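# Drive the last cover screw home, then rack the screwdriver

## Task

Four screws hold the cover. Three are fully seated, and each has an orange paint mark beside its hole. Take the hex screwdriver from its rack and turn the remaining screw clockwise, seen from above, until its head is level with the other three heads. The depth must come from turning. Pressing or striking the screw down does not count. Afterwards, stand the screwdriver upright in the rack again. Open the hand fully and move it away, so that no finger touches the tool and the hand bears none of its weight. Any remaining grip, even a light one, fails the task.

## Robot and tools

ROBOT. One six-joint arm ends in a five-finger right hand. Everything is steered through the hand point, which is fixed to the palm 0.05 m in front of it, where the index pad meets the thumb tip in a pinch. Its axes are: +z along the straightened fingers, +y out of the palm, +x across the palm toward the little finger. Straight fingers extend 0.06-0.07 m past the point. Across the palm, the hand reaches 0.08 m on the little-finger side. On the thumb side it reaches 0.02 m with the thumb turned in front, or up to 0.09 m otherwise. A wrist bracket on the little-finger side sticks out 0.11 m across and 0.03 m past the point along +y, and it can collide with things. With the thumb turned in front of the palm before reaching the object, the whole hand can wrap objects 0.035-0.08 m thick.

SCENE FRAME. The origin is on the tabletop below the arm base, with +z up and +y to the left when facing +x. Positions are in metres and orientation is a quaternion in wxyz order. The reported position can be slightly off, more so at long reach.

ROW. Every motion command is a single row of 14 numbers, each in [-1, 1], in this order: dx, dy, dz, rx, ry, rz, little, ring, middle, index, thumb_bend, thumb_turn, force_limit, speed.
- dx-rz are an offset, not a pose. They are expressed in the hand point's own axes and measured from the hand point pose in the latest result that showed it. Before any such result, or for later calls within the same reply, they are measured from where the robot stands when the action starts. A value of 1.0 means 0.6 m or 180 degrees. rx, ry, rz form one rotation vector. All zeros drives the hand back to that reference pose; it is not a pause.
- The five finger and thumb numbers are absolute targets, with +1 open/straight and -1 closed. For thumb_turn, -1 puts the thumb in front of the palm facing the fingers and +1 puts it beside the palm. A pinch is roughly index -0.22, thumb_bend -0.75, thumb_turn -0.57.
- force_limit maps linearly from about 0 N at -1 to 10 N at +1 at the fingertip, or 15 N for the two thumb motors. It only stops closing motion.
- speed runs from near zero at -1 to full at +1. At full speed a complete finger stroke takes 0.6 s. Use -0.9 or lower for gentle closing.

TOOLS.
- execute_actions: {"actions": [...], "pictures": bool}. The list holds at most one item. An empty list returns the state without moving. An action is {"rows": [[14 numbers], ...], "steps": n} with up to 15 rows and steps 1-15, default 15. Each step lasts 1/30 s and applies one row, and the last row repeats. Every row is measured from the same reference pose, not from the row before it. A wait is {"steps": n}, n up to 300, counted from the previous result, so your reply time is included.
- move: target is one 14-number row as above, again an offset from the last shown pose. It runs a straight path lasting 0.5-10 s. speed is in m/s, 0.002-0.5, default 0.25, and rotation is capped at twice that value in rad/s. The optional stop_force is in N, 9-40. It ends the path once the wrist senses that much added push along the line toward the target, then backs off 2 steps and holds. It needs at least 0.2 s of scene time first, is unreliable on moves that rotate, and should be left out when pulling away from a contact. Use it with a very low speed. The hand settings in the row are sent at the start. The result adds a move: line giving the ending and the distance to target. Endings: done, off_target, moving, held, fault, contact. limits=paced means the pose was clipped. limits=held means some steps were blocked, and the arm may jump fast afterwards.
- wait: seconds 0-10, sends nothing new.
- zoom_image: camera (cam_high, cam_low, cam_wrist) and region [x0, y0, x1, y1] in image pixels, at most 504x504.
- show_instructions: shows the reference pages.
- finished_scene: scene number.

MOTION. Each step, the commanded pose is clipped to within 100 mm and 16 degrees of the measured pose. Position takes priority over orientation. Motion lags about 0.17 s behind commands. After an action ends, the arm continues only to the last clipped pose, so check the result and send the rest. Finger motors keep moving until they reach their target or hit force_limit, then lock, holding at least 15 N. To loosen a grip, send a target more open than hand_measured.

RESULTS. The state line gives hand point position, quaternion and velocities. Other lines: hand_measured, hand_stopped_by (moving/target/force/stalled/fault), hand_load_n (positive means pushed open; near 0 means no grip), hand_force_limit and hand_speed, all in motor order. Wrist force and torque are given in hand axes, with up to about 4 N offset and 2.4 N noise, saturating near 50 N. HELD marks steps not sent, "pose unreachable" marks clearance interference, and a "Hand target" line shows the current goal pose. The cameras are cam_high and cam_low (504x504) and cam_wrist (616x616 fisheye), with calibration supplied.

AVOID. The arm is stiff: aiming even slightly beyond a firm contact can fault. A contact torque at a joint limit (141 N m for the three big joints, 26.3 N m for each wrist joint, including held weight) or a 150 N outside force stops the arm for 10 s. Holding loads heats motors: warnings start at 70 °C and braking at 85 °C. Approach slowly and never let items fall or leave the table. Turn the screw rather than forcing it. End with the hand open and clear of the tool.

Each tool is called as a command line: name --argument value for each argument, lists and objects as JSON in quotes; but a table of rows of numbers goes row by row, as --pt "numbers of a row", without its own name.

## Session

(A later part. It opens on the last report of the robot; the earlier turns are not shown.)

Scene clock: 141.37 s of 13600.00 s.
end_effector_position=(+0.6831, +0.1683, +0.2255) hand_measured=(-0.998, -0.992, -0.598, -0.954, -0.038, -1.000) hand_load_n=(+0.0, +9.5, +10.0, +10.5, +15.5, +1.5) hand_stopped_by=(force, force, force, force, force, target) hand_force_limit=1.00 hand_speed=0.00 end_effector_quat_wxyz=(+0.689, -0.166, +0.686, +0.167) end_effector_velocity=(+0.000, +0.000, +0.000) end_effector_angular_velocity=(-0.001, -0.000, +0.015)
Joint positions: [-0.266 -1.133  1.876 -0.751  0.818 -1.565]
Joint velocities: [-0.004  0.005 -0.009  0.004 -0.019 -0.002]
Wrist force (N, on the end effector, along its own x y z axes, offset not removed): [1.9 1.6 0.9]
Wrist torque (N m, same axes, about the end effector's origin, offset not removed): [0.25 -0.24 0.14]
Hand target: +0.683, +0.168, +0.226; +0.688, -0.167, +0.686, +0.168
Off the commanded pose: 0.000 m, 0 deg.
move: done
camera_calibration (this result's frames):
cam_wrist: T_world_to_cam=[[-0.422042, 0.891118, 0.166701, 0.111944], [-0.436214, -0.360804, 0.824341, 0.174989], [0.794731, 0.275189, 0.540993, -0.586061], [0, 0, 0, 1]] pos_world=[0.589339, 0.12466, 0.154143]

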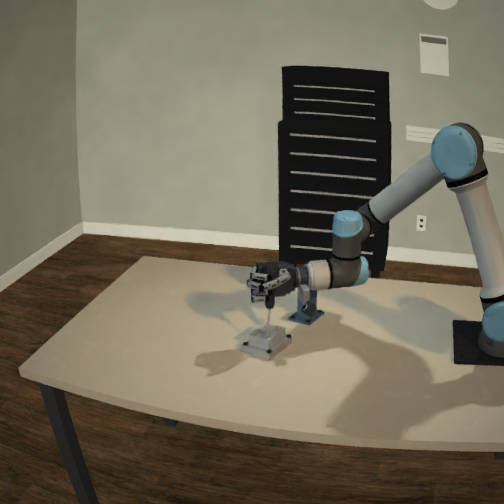

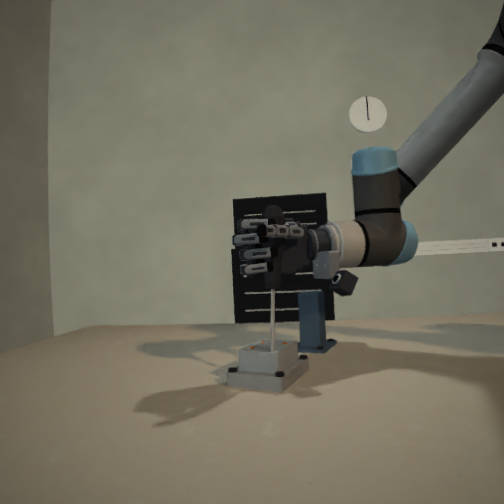

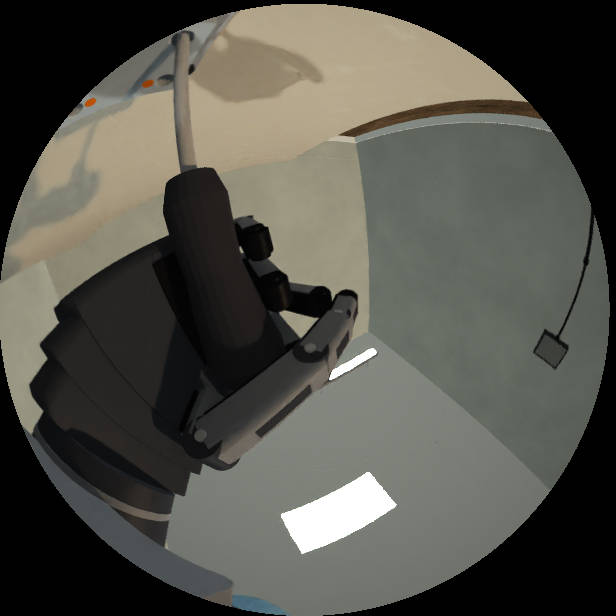

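move --target '[0.014,0.0005,0,0,0,0,-1,-1,-1,-1,-1,-1,1,0]' --speed 0.003 --stop_force 9

move --target '[-0.0006,-0.0392,0.0183,0.1667,0,0,-1,-1,-1,-1,-1,-1,1,0]' --speed 0.15

move --target '[0,-0.0445,0.019,0.1889,0,0,-1,-1,-1,-1,-1,-1,1,0]' --speed 0.15

move --target '[-0.008,0,0,0,0,0,-1,-1,-1,-1,-1,-1,1,0]' --speed 0.03

move --target '[0,0.027,-0.083,-0.3556,0,0,-1,-1,-1,-1,-1,-1,1,0]' --speed 0.25

Scene clock: 144.63 s of 13600.00 s.
end_effector_position=(+0.6831, +0.1685, +0.2205) hand_measured=(-0.998, -0.992, -0.598, -0.954, -0.038, -1.000) hand_load_n=(+0.0, +8.5, +10.0, +11.0, +15.5, +3.0) hand_stopped_by=(force, force, force, force, force, target) hand_force_limit=1.00 hand_speed=0.00 end_effector_quat_wxyz=(+0.689, -0.167, +0.686, +0.167) end_effector_velocity=(-0.001, +0.000, -0.000) end_effector_angular_velocity=(+0.001, +0.003, +0.001)
Joint positions: [-0.266 -1.124  1.88  -0.763  0.818 -1.565]
Joint velocities: [ 0.    -0.001  0.     0.004 -0.    -0.   ]
Wrist force (N, on the end effector, along its own x y z axes, offset not removed): [-13.8 2.4 0.4]
Wrist torque (N m, same axes, about the end effector's origin, offset not removed): [0.40 0.69 -0.25]
Hand target: +0.683, +0.168, +0.221; +0.688, -0.167, +0.686, +0.167
Off the commanded pose: 0.003 m, 0 deg.
move: contact
camera_calibration (this result's frames):
cam_wrist: T_world_to_cam=[[-0.422807, 0.890812, 0.166395, 0.113204], [-0.436166, -0.360987, 0.824286, 0.179173], [0.794351, 0.275938, 0.54117, -0.583288], [0, 0, 0, 1]] pos_world=[0.589348, 0.124787, 0.149131]

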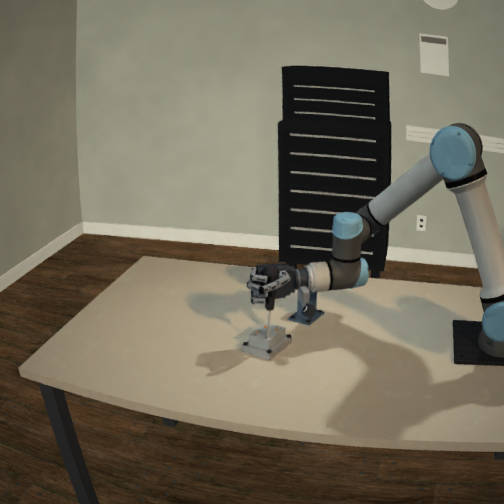

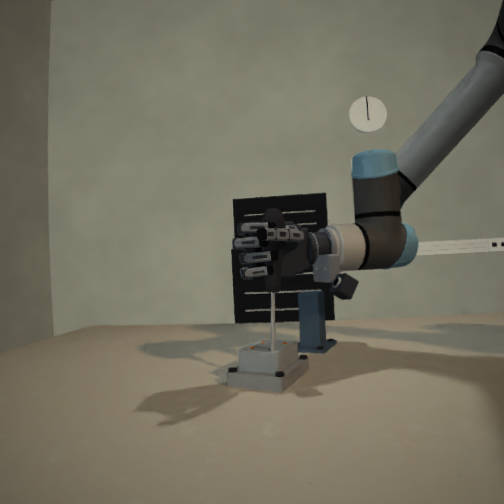

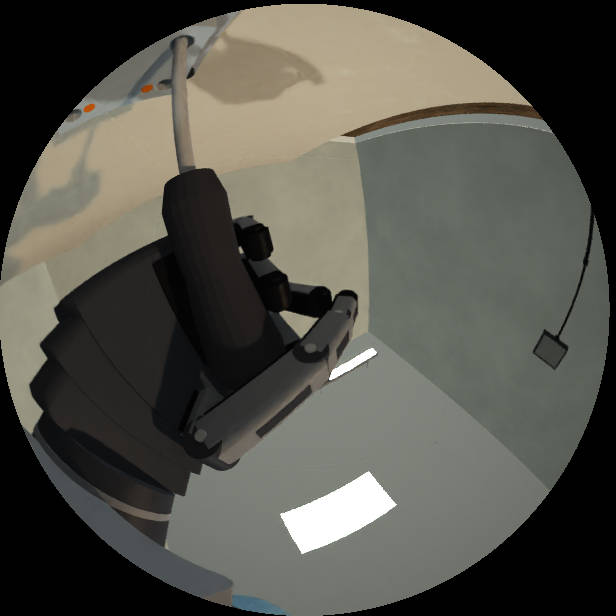

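Scene clock: 146.87 s of 13600.00 s.
end_effector_position=(+0.7036, +0.1528, +0.2210) hand_measured=(-0.998, -0.992, -0.598, -0.954, -0.038, -1.000) hand_load_n=(+0.0, +7.5, +10.0, +11.5, +15.5, +2.5) hand_stopped_by=(force, force, force, force, force, target) hand_force_limit=1.00 hand_speed=0.00 end_effector_quat_wxyz=(+0.708, +0.017, +0.706, -0.015) end_effector_velocity=(+0.001, -0.000, +0.000) end_effector_angular_velocity=(+0.000, +0.000, -0.017)
Joint positions: [-0.056 -1.173  1.956 -0.788  1.549 -1.567]
Joint velocities: [ 0.009  0.001 -0.003  0.002  0.025  0.   ]
Wrist force (N, on the end effector, along its own x y z axes, offset not removed): [-0.8 2.3 0.2]
Wrist torque (N m, same axes, about the end effector's origin, offset not removed): [0.49 0.11 -0.12]
Hand target: +0.704, +0.153, +0.221; +0.708, +0.017, +0.705, -0.016
Off the commanded pose: 0.000 m, 0 deg.
move: done
camera_calibration (this result's frames):
cam_wrist: T_world_to_cam=[[0.0771756, 0.982661, 0.168587, -0.23049], [-0.557999, -0.0975582, 0.824087, 0.227591], [0.826245, -0.157671, 0.540795, -0.55164], [0, 0, 0, 1]] pos_world=[0.600573, 0.16172, 0.149627]

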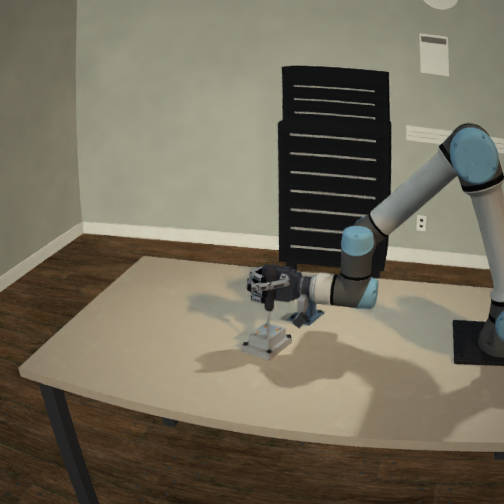

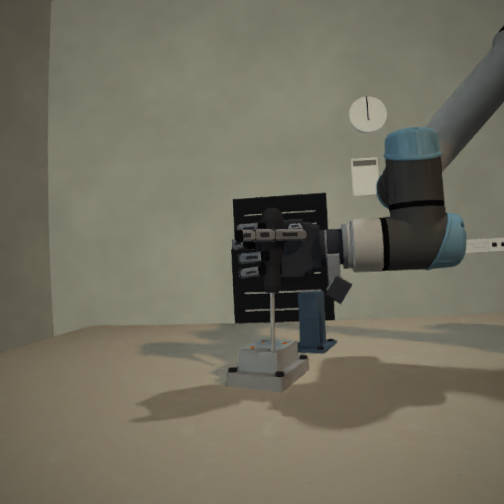

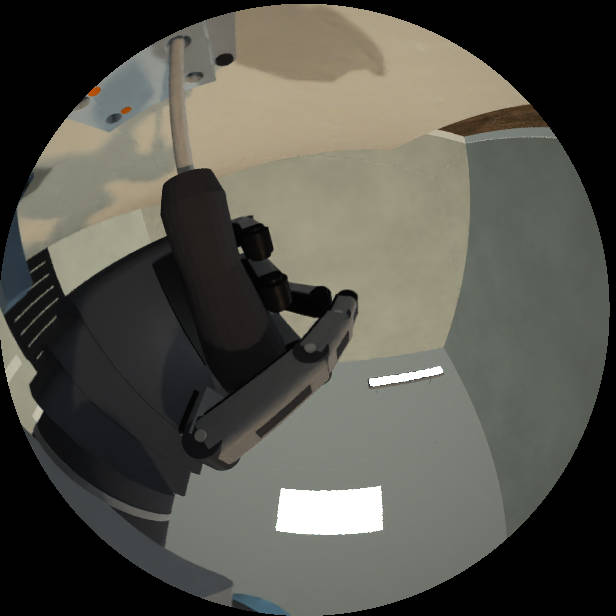

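Scene clock: 149.33 s of 13600.00 s.
end_effector_position=(+0.7139, +0.1257, +0.2210) hand_measured=(-0.998, -0.992, -0.598, -0.954, -0.038, -1.000) hand_load_n=(+0.0, +6.0, +10.0, +12.5, +15.5, +2.0) hand_stopped_by=(force, force, force, force, force, target) hand_force_limit=1.00 hand_speed=0.00 end_effector_quat_wxyz=(+0.673, +0.222, +0.670, -0.220) end_effector_velocity=(+0.001, -0.001, +0.000) end_effector_angular_velocity=(+0.002, -0.001, -0.018)
Joint positions: [ 0.197 -1.051  1.755 -0.707  2.394 -1.567]
Joint velocities: [ 0.005  0.006 -0.012  0.006  0.024  0.002]
Wrist force (N, on the end effector, along its own x y z axes, offset not removed): [0.9 0.6 0.0]
Wrist torque (N m, same axes, about the end effector's origin, offset not removed): [0.36 0.06 -0.27]
Hand target: +0.714, +0.126, +0.221; +0.673, +0.223, +0.670, -0.221
Off the commanded pose: 0.000 m, 0 deg.
move: done
camera_calibration (this result's frames):
cam_wrist: T_world_to_cam=[[0.611801, 0.772401, 0.170579, -0.560339], [-0.517695, 0.227938, 0.824643, 0.160871], [0.598073, -0.592825, 0.539321, -0.346447], [0, 0, 0, 1]] pos_world=[0.633299, 0.190755, 0.149767]

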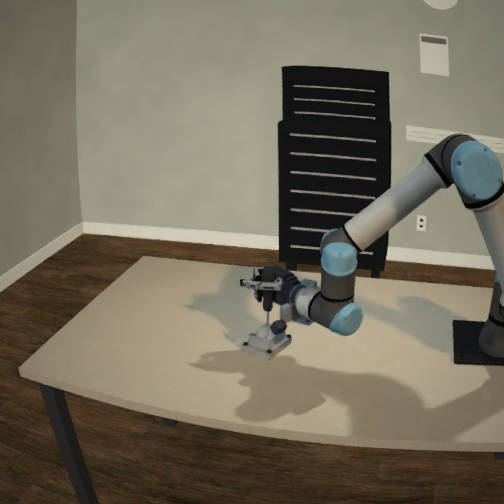

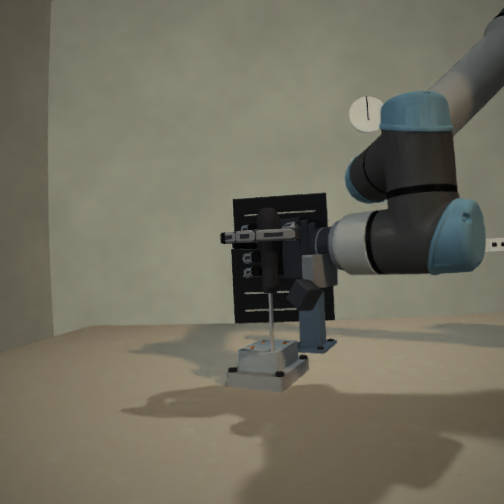

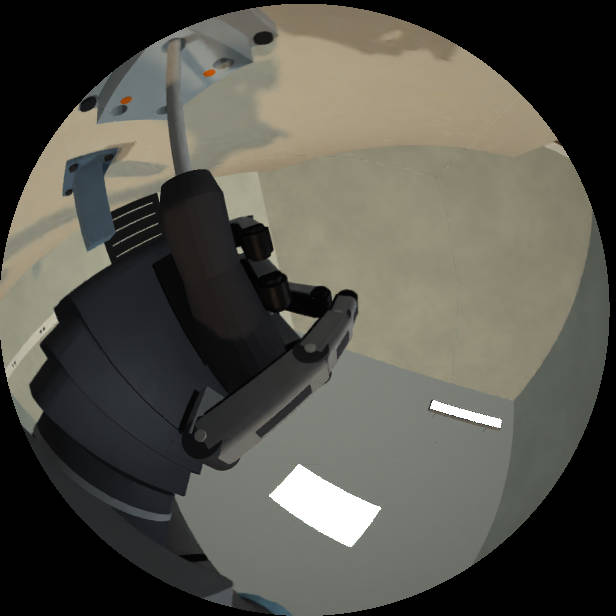

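Scene clock: 150.03 s of 13600.00 s.
end_effector_position=(+0.7138, +0.1258, +0.2255) hand_measured=(-0.998, -0.992, -0.598, -0.954, -0.038, -1.000) hand_load_n=(+0.0, +7.5, +10.0, +11.5, +15.5, +2.5) hand_stopped_by=(force, force, force, force, force, target) hand_force_limit=1.00 hand_speed=0.00 end_effector_quat_wxyz=(+0.673, +0.222, +0.670, -0.220) end_effector_velocity=(+0.000, -0.000, +0.002) end_effector_angular_velocity=(-0.000, +0.001, -0.000)
Joint positions: [ 0.197 -1.058  1.752 -0.697  2.394 -1.567]
Joint velocities: [-0.    -0.003 -0.002  0.006 -0.     0.   ]
Wrist force (N, on the end effector, along its own x y z axes, offset not removed): [2.4 1.6 1.1]
Wrist torque (N m, same axes, about the end effector's origin, offset not removed): [0.23 -0.36 0.06]
Hand target: +0.714, +0.126, +0.226; +0.673, +0.222, +0.670, -0.220
Off the commanded pose: 0.000 m, 0 deg.
move: done
camera_calibration (this result's frames):
cam_wrist: T_world_to_cam=[[0.611702, 0.772458, 0.170673, -0.561102], [-0.517783, 0.22783, 0.824617, 0.157213], [0.598098, -0.592792, 0.53933, -0.348834], [0, 0, 0, 1]] pos_world=[0.633267, 0.190824, 0.154261]

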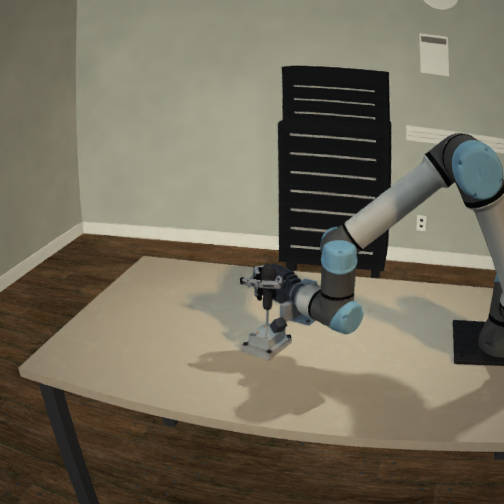

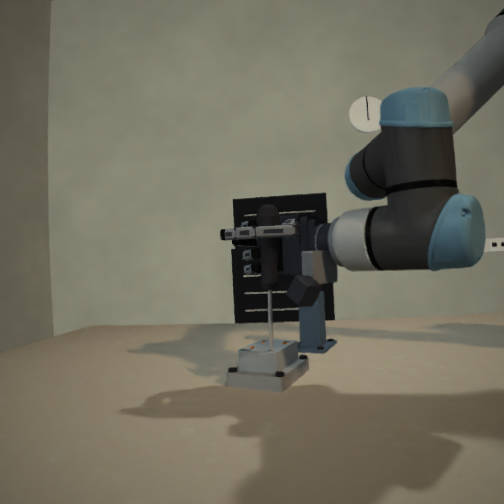

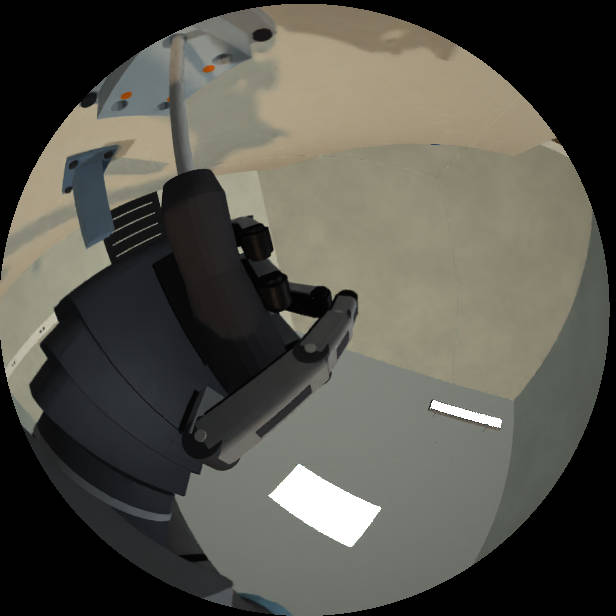

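Scene clock: 152.87 s of 13600.00 s.
end_effector_position=(+0.6831, +0.1682, +0.2253) hand_measured=(-0.998, -0.992, -0.598, -0.954, -0.038, -1.000) hand_load_n=(+0.0, +9.5, +10.0, +10.0, +15.5, +1.5) hand_stopped_by=(force, force, force, force, force, target) hand_force_limit=1.00 hand_speed=0.00 end_effector_quat_wxyz=(+0.688, -0.168, +0.685, +0.168) end_effector_velocity=(-0.000, +0.001, -0.000) end_effector_angular_velocity=(-0.001, +0.001, +0.016)
Joint positions: [-0.267 -1.131  1.875 -0.751  0.814 -1.565]
Joint velocities: [-0.003  0.005 -0.008  0.005 -0.019 -0.002]
Wrist force (N, on the end effector, along its own x y z axes, offset not removed): [0.9 0.5 1.1]
Wrist torque (N m, same axes, about the end effector's origin, offset not removed): [0.12 -0.06 0.00]
Hand target: +0.683, +0.168, +0.225; +0.688, -0.168, +0.685, +0.169
Off the commanded pose: 0.000 m, 0 deg.
move: done
camera_calibration (this result's frames):
cam_wrist: T_world_to_cam=[[-0.425049, 0.889775, 0.166231, 0.114441], [-0.435435, -0.361994, 0.824231, 0.174804], [0.793555, 0.277956, 0.541305, -0.585691], [0, 0, 0, 1]] pos_world=[0.589537, 0.124248, 0.153935]

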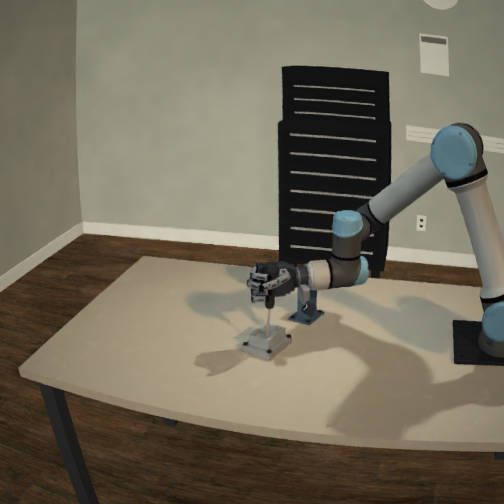

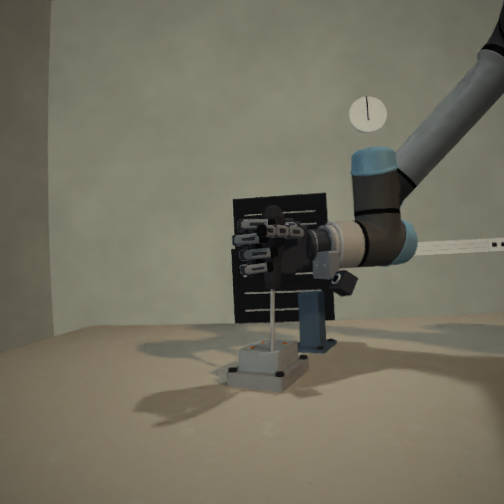

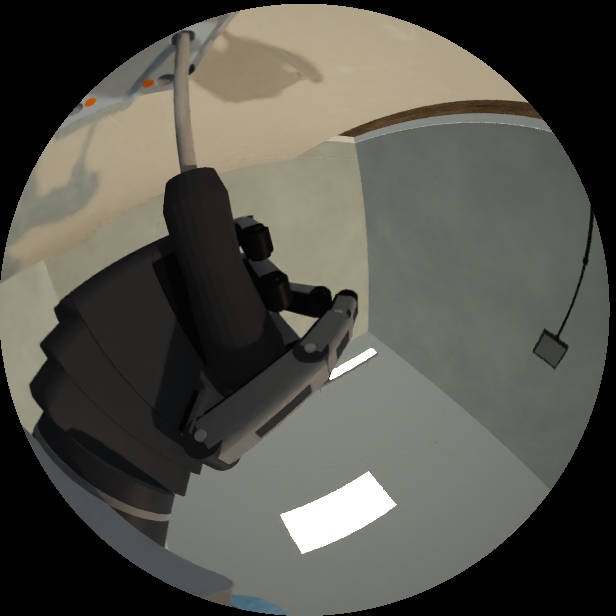

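move --target '[0.014,0.0005,0,0,0,0,-1,-1,-1,-1,-1,-1,1,0]' --speed 0.003 --stop_force 9

move --target '[-0.0005,-0.0392,0.0183,0.1667,0,0,-1,-1,-1,-1,-1,-1,1,0]' --speed 0.15

move --target '[0,-0.0445,0.019,0.1889,0,0,-1,-1,-1,-1,-1,-1,1,0]' --speed 0.15

move --target '[-0.008,0,0,0,0,0,-1,-1,-1,-1,-1,-1,1,0]' --speed 0.03

move --target '[0,0.027,-0.083,-0.354,0,0,-1,-1,-1,-1,-1,-1,1,0]' --speed 0.25

move --target '[0.014,0.0005,0,0,0,0,-1,-1,-1,-1,-1,-1,1,0]' --speed 0.003 --stop_force 9

Scene clock: 156.33 s of 13600.00 s.
end_effector_position=(+0.6831, +0.1684, +0.2204) hand_measured=(-0.998, -0.992, -0.598, -0.954, -0.038, -1.000) hand_load_n=(+0.0, +8.5, +10.0, +11.0, +15.5, +3.0) hand_stopped_by=(force, force, force, force, force, target) hand_force_limit=1.00 hand_speed=0.00 end_effector_quat_wxyz=(+0.688, -0.168, +0.685, +0.168) end_effector_velocity=(-0.000, -0.000, +0.000) end_effector_angular_velocity=(+0.001, +0.003, +0.000)
Joint positions: [-0.267 -1.123  1.878 -0.763  0.813 -1.565]
Joint velocities: [-0.001 -0.001 -0.     0.005 -0.001 -0.   ]
Wrist force (N, on the end effector, along its own x y z axes, offset not removed): [-12.1 2.7 0.5]
Wrist torque (N m, same axes, about the end effector's origin, offset not removed): [0.36 0.54 -0.22]
Hand target: +0.683, +0.168, +0.221; +0.688, -0.168, +0.685, +0.168
Off the commanded pose: 0.003 m, 0 deg.
move: contact
camera_calibration (this result's frames):
cam_wrist: T_world_to_cam=[[-0.425827, 0.889461, 0.165922, 0.115701], [-0.43537, -0.362177, 0.824185, 0.178899], [0.793173, 0.278723, 0.54147, -0.582965], [0, 0, 0, 1]] pos_world=[0.589548, 0.124367, 0.149015]

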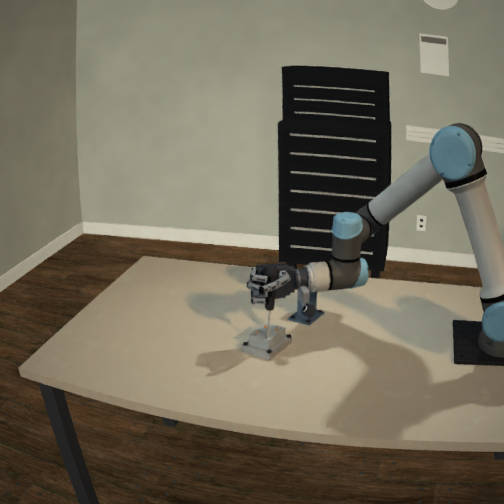

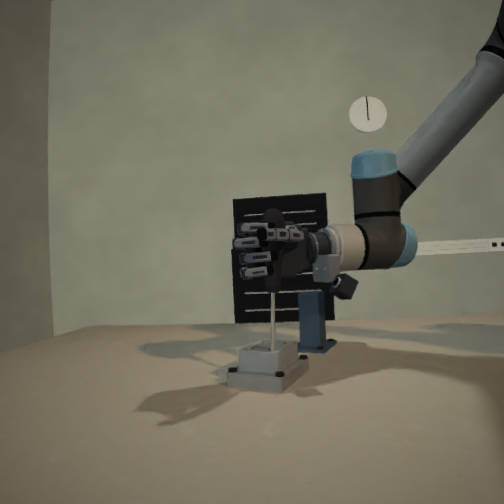

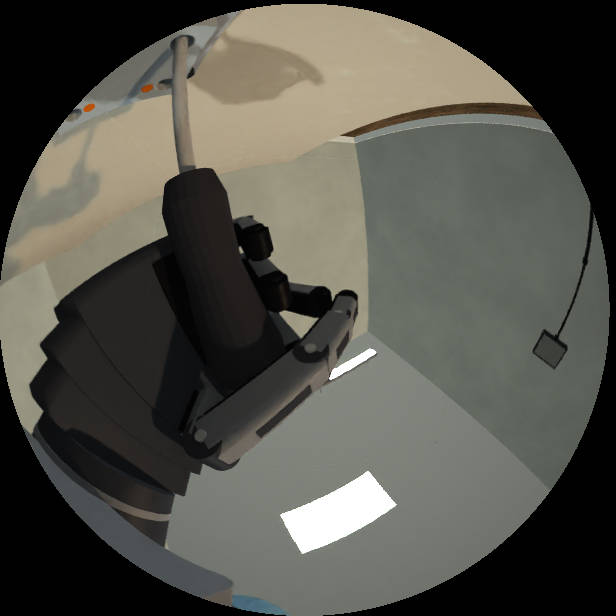

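Scene clock: 158.57 s of 13600.00 s.
end_effector_position=(+0.7037, +0.1527, +0.2209) hand_measured=(-0.998, -0.992, -0.598, -0.954, -0.038, -1.000) hand_load_n=(+0.0, +7.5, +10.0, +11.5, +15.5, +2.5) hand_stopped_by=(force, force, force, force, force, target) hand_force_limit=1.00 hand_speed=0.00 end_effector_quat_wxyz=(+0.709, +0.015, +0.705, -0.014) end_effector_velocity=(+0.001, -0.000, +0.000) end_effector_angular_velocity=(+0.000, -0.000, -0.016)
Joint positions: [-0.058 -1.172  1.956 -0.79   1.544 -1.567]
Joint velocities: [ 0.009  0.002 -0.003  0.001  0.025  0.   ]
Wrist force (N, on the end effector, along its own x y z axes, offset not removed): [-1.3 1.0 0.4]
Wrist torque (N m, same axes, about the end effector's origin, offset not removed): [0.27 0.12 -0.21]
Hand target: +0.704, +0.153, +0.221; +0.709, +0.016, +0.705, -0.015
Off the commanded pose: 0.000 m, 0 deg.
move: done
camera_calibration (this result's frames):
cam_wrist: T_world_to_cam=[[0.0738491, 0.98296, 0.168333, -0.228102], [-0.558068, -0.0991576, 0.823849, 0.228083], [0.826502, -0.154782, 0.541236, -0.552351], [0, 0, 0, 1]] pos_world=[0.60065, 0.161338, 0.149444]

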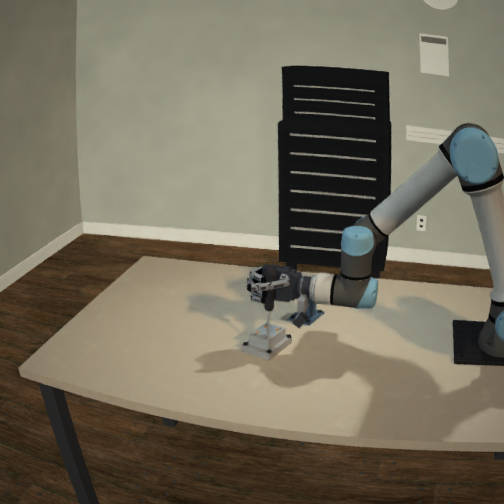

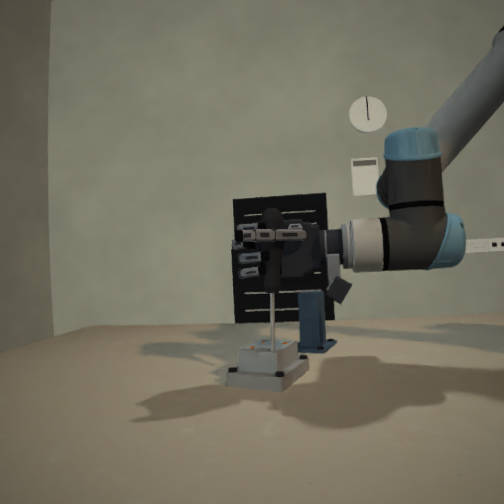

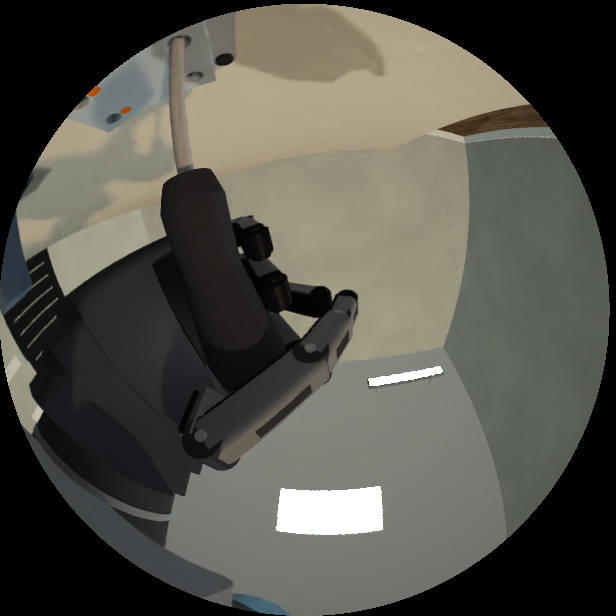

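Scene clock: 161.03 s of 13600.00 s.
end_effector_position=(+0.7140, +0.1257, +0.2209) hand_measured=(-0.998, -0.992, -0.598, -0.954, -0.038, -1.000) hand_load_n=(+0.0, +6.0, +10.0, +12.5, +15.5, +2.0) hand_stopped_by=(force, force, force, force, force, target) hand_force_limit=1.00 hand_speed=0.00 end_effector_quat_wxyz=(+0.673, +0.221, +0.671, -0.219) end_effector_velocity=(+0.001, -0.001, -0.000) end_effector_angular_velocity=(+0.001, +0.001, -0.017)
Joint positions: [ 0.196 -1.052  1.757 -0.709  2.389 -1.568]
Joint velocities: [ 0.005  0.007 -0.012  0.007  0.022  0.002]
Wrist force (N, on the end effector, along its own x y z axes, offset not removed): [3.2 0.7 0.2]
Wrist torque (N m, same axes, about the end effector's origin, offset not removed): [0.38 -0.24 -0.25]
Hand target: +0.714, +0.126, +0.221; +0.673, +0.222, +0.670, -0.220
Off the commanded pose: 0.000 m, 0 deg.
move: done
camera_calibration (this result's frames):
cam_wrist: T_world_to_cam=[[0.609172, 0.774466, 0.170624, -0.558818], [-0.518825, 0.226482, 0.824334, 0.162109], [0.599775, -0.590685, 0.539779, -0.348056], [0, 0, 0, 1]] pos_world=[0.633278, 0.190479, 0.149589]

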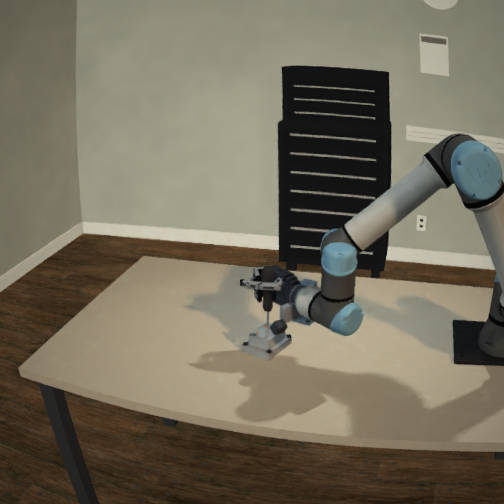

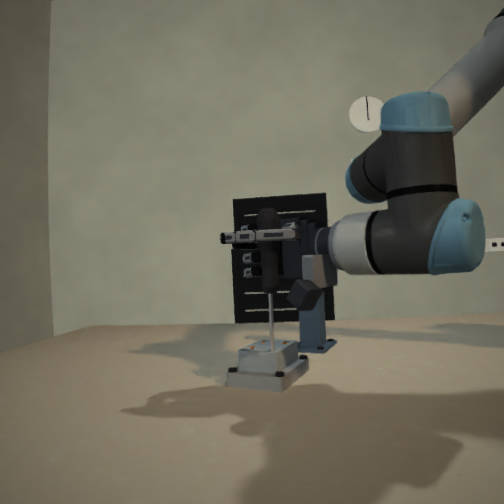

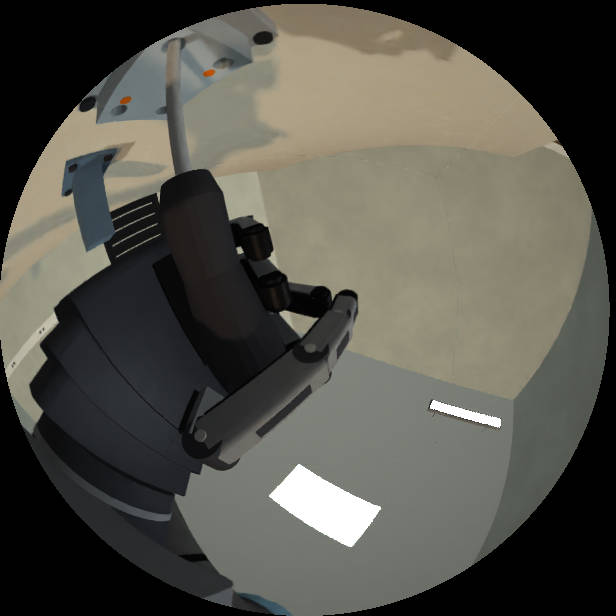

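Scene clock: 161.73 s of 13600.00 s.
end_effector_position=(+0.7140, +0.1258, +0.2254) hand_measured=(-0.998, -0.992, -0.598, -0.954, -0.038, -1.000) hand_load_n=(+0.0, +7.5, +10.0, +11.5, +15.5, +2.5) hand_stopped_by=(force, force, force, force, force, target) hand_force_limit=1.00 hand_speed=0.00 end_effector_quat_wxyz=(+0.674, +0.221, +0.671, -0.219) end_effector_velocity=(+0.000, -0.001, +0.002) end_effector_angular_velocity=(-0.000, +0.001, -0.001)
Joint positions: [ 0.196 -1.059  1.753 -0.699  2.389 -1.568]
Joint velocities: [-0.001 -0.003 -0.003  0.006 -0.     0.   ]
Wrist force (N, on the end effector, along its own x y z axes, offset not removed): [1.2 3.3 1.6]
Wrist torque (N m, same axes, about the end effector's origin, offset not removed): [0.47 -0.14 0.10]
Hand target: +0.714, +0.126, +0.226; +0.673, +0.221, +0.671, -0.219
Off the commanded pose: 0.000 m, 0 deg.
move: done
camera_calibration (this result's frames):
cam_wrist: T_world_to_cam=[[0.609071, 0.774523, 0.170722, -0.559582], [-0.518916, 0.226371, 0.824307, 0.158453], [0.599798, -0.590652, 0.539788, -0.350443], [0, 0, 0, 1]] pos_world=[0.633244, 0.19055, 0.154084]

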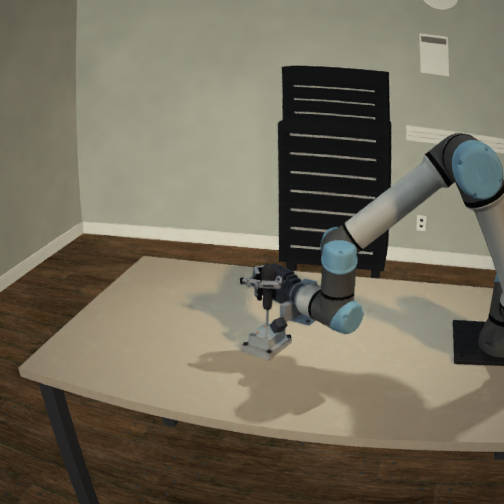

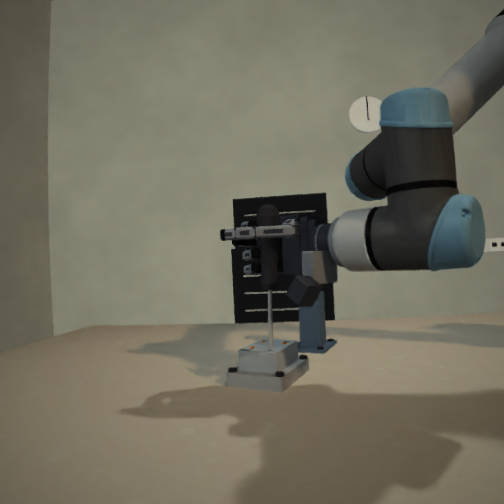

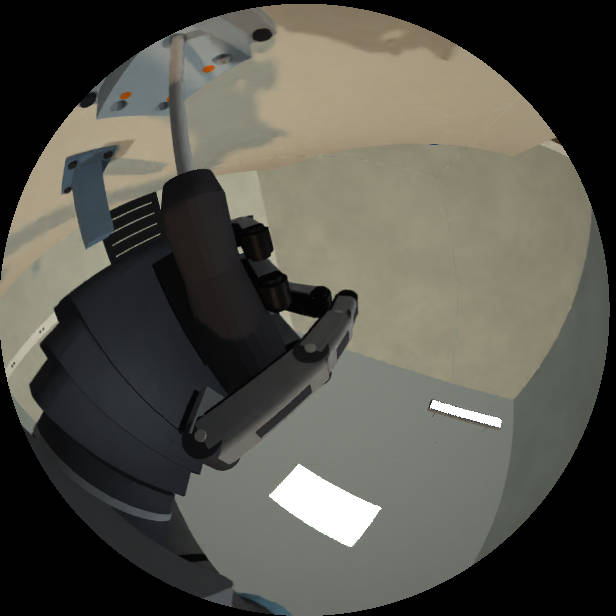

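Scene clock: 164.53 s of 13600.00 s.
end_effector_position=(+0.6832, +0.1681, +0.2252) hand_measured=(-0.998, -0.992, -0.598, -0.954, -0.038, -1.000) hand_load_n=(+0.0, +10.0, +10.0, +10.0, +15.5, +1.5) hand_stopped_by=(force, force, force, force, force, target) hand_force_limit=1.00 hand_speed=0.00 end_effector_quat_wxyz=(+0.689, -0.167, +0.685, +0.167) end_effector_velocity=(+0.000, +0.001, -0.000) end_effector_angular_velocity=(-0.001, +0.000, +0.017)
Joint positions: [-0.267 -1.132  1.876 -0.752  0.816 -1.565]
Joint velocities: [-0.002  0.005 -0.009  0.005 -0.019 -0.002]
Wrist force (N, on the end effector, along its own x y z axes, offset not removed): [2.1 2.4 0.9]
Wrist torque (N m, same axes, about the end effector's origin, offset not removed): [0.37 -0.23 0.08]
Hand target: +0.683, +0.168, +0.225; +0.688, -0.168, +0.685, +0.168
Off the commanded pose: 0.000 m, 0 deg.
move: done
camera_calibration (this result's frames):
cam_wrist: T_world_to_cam=[[-0.423556, 0.89057, 0.165788, 0.113498], [-0.436452, -0.360997, 0.82413, 0.175452], [0.793794, 0.276707, 0.541594, -0.58562], [0, 0, 0, 1]] pos_world=[0.589511, 0.124305, 0.153757]

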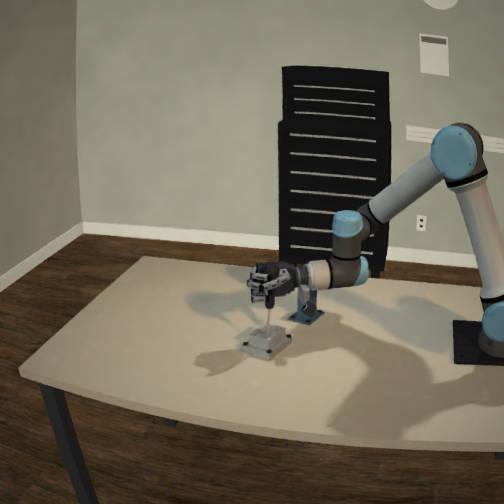

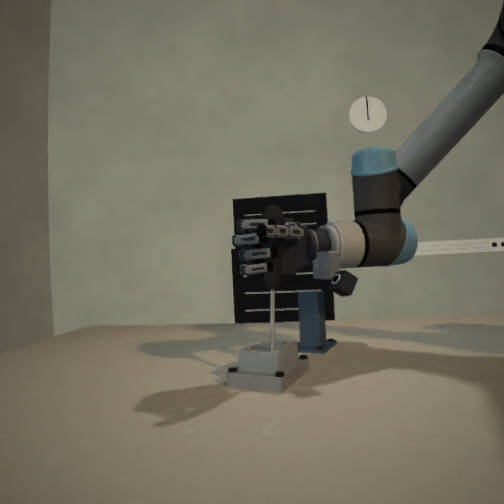

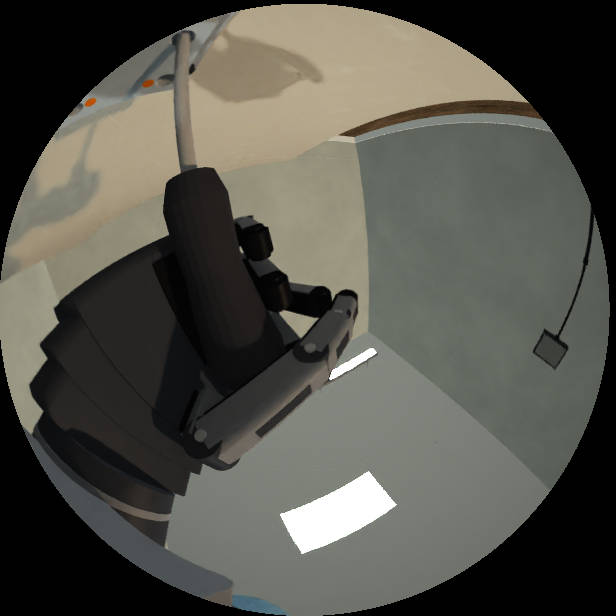

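Scene clock: 166.60 s of 13600.00 s.
end_effector_position=(+0.6831, +0.1683, +0.2202) hand_measured=(-0.998, -0.992, -0.598, -0.954, -0.038, -1.000) hand_load_n=(+0.0, +8.5, +10.0, +10.5, +15.5, +3.0) hand_stopped_by=(force, force, force, force, force, target) hand_force_limit=1.00 hand_speed=0.00 end_effector_quat_wxyz=(+0.689, -0.167, +0.685, +0.167) end_effector_velocity=(-0.000, -0.001, +0.000) end_effector_angular_velocity=(+0.001, +0.003, -0.001)
Joint positions: [-0.267 -1.123  1.88  -0.765  0.816 -1.565]
Joint velocities: [-0.001 -0.001 -0.     0.004  0.     0.   ]
Wrist force (N, on the end effector, along its own x y z axes, offset not removed): [-13.5 2.8 0.2]
Wrist torque (N m, same axes, about the end effector's origin, offset not removed): [0.40 0.64 -0.15]
Hand target: +0.683, +0.168, +0.220; +0.689, -0.167, +0.685, +0.167
Off the commanded pose: 0.003 m, 0 deg.
move: contact
camera_calibration (this result's frames):
cam_wrist: T_world_to_cam=[[-0.423634, 0.890584, 0.165516, 0.114265], [-0.436734, -0.360892, 0.824027, 0.179792], [0.793598, 0.276799, 0.541834, -0.582878], [0, 0, 0, 1]] pos_world=[0.589499, 0.124463, 0.148757]

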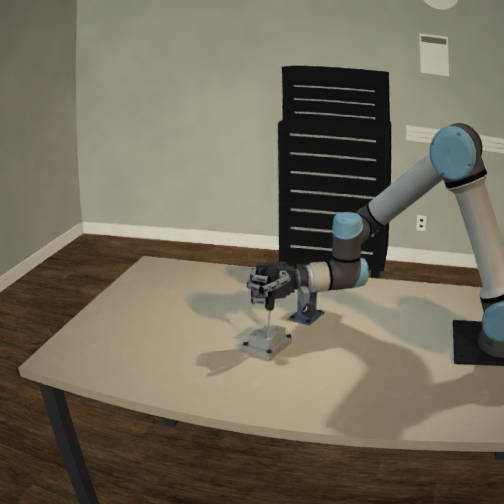

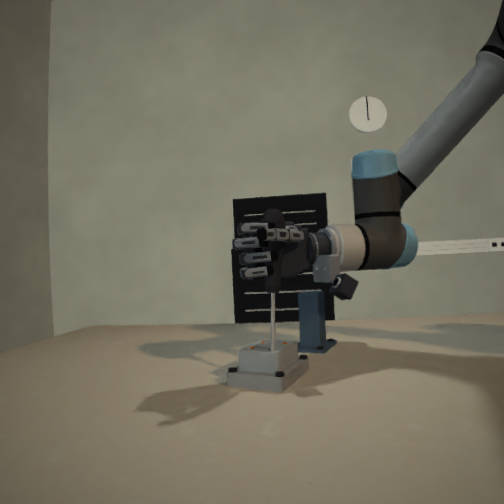

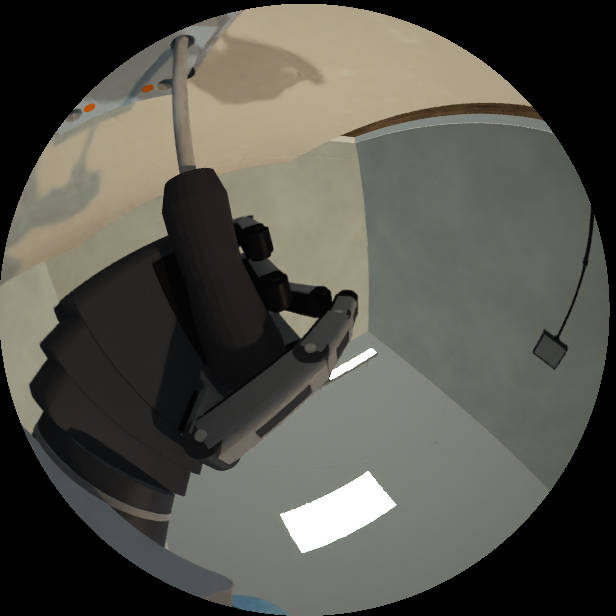

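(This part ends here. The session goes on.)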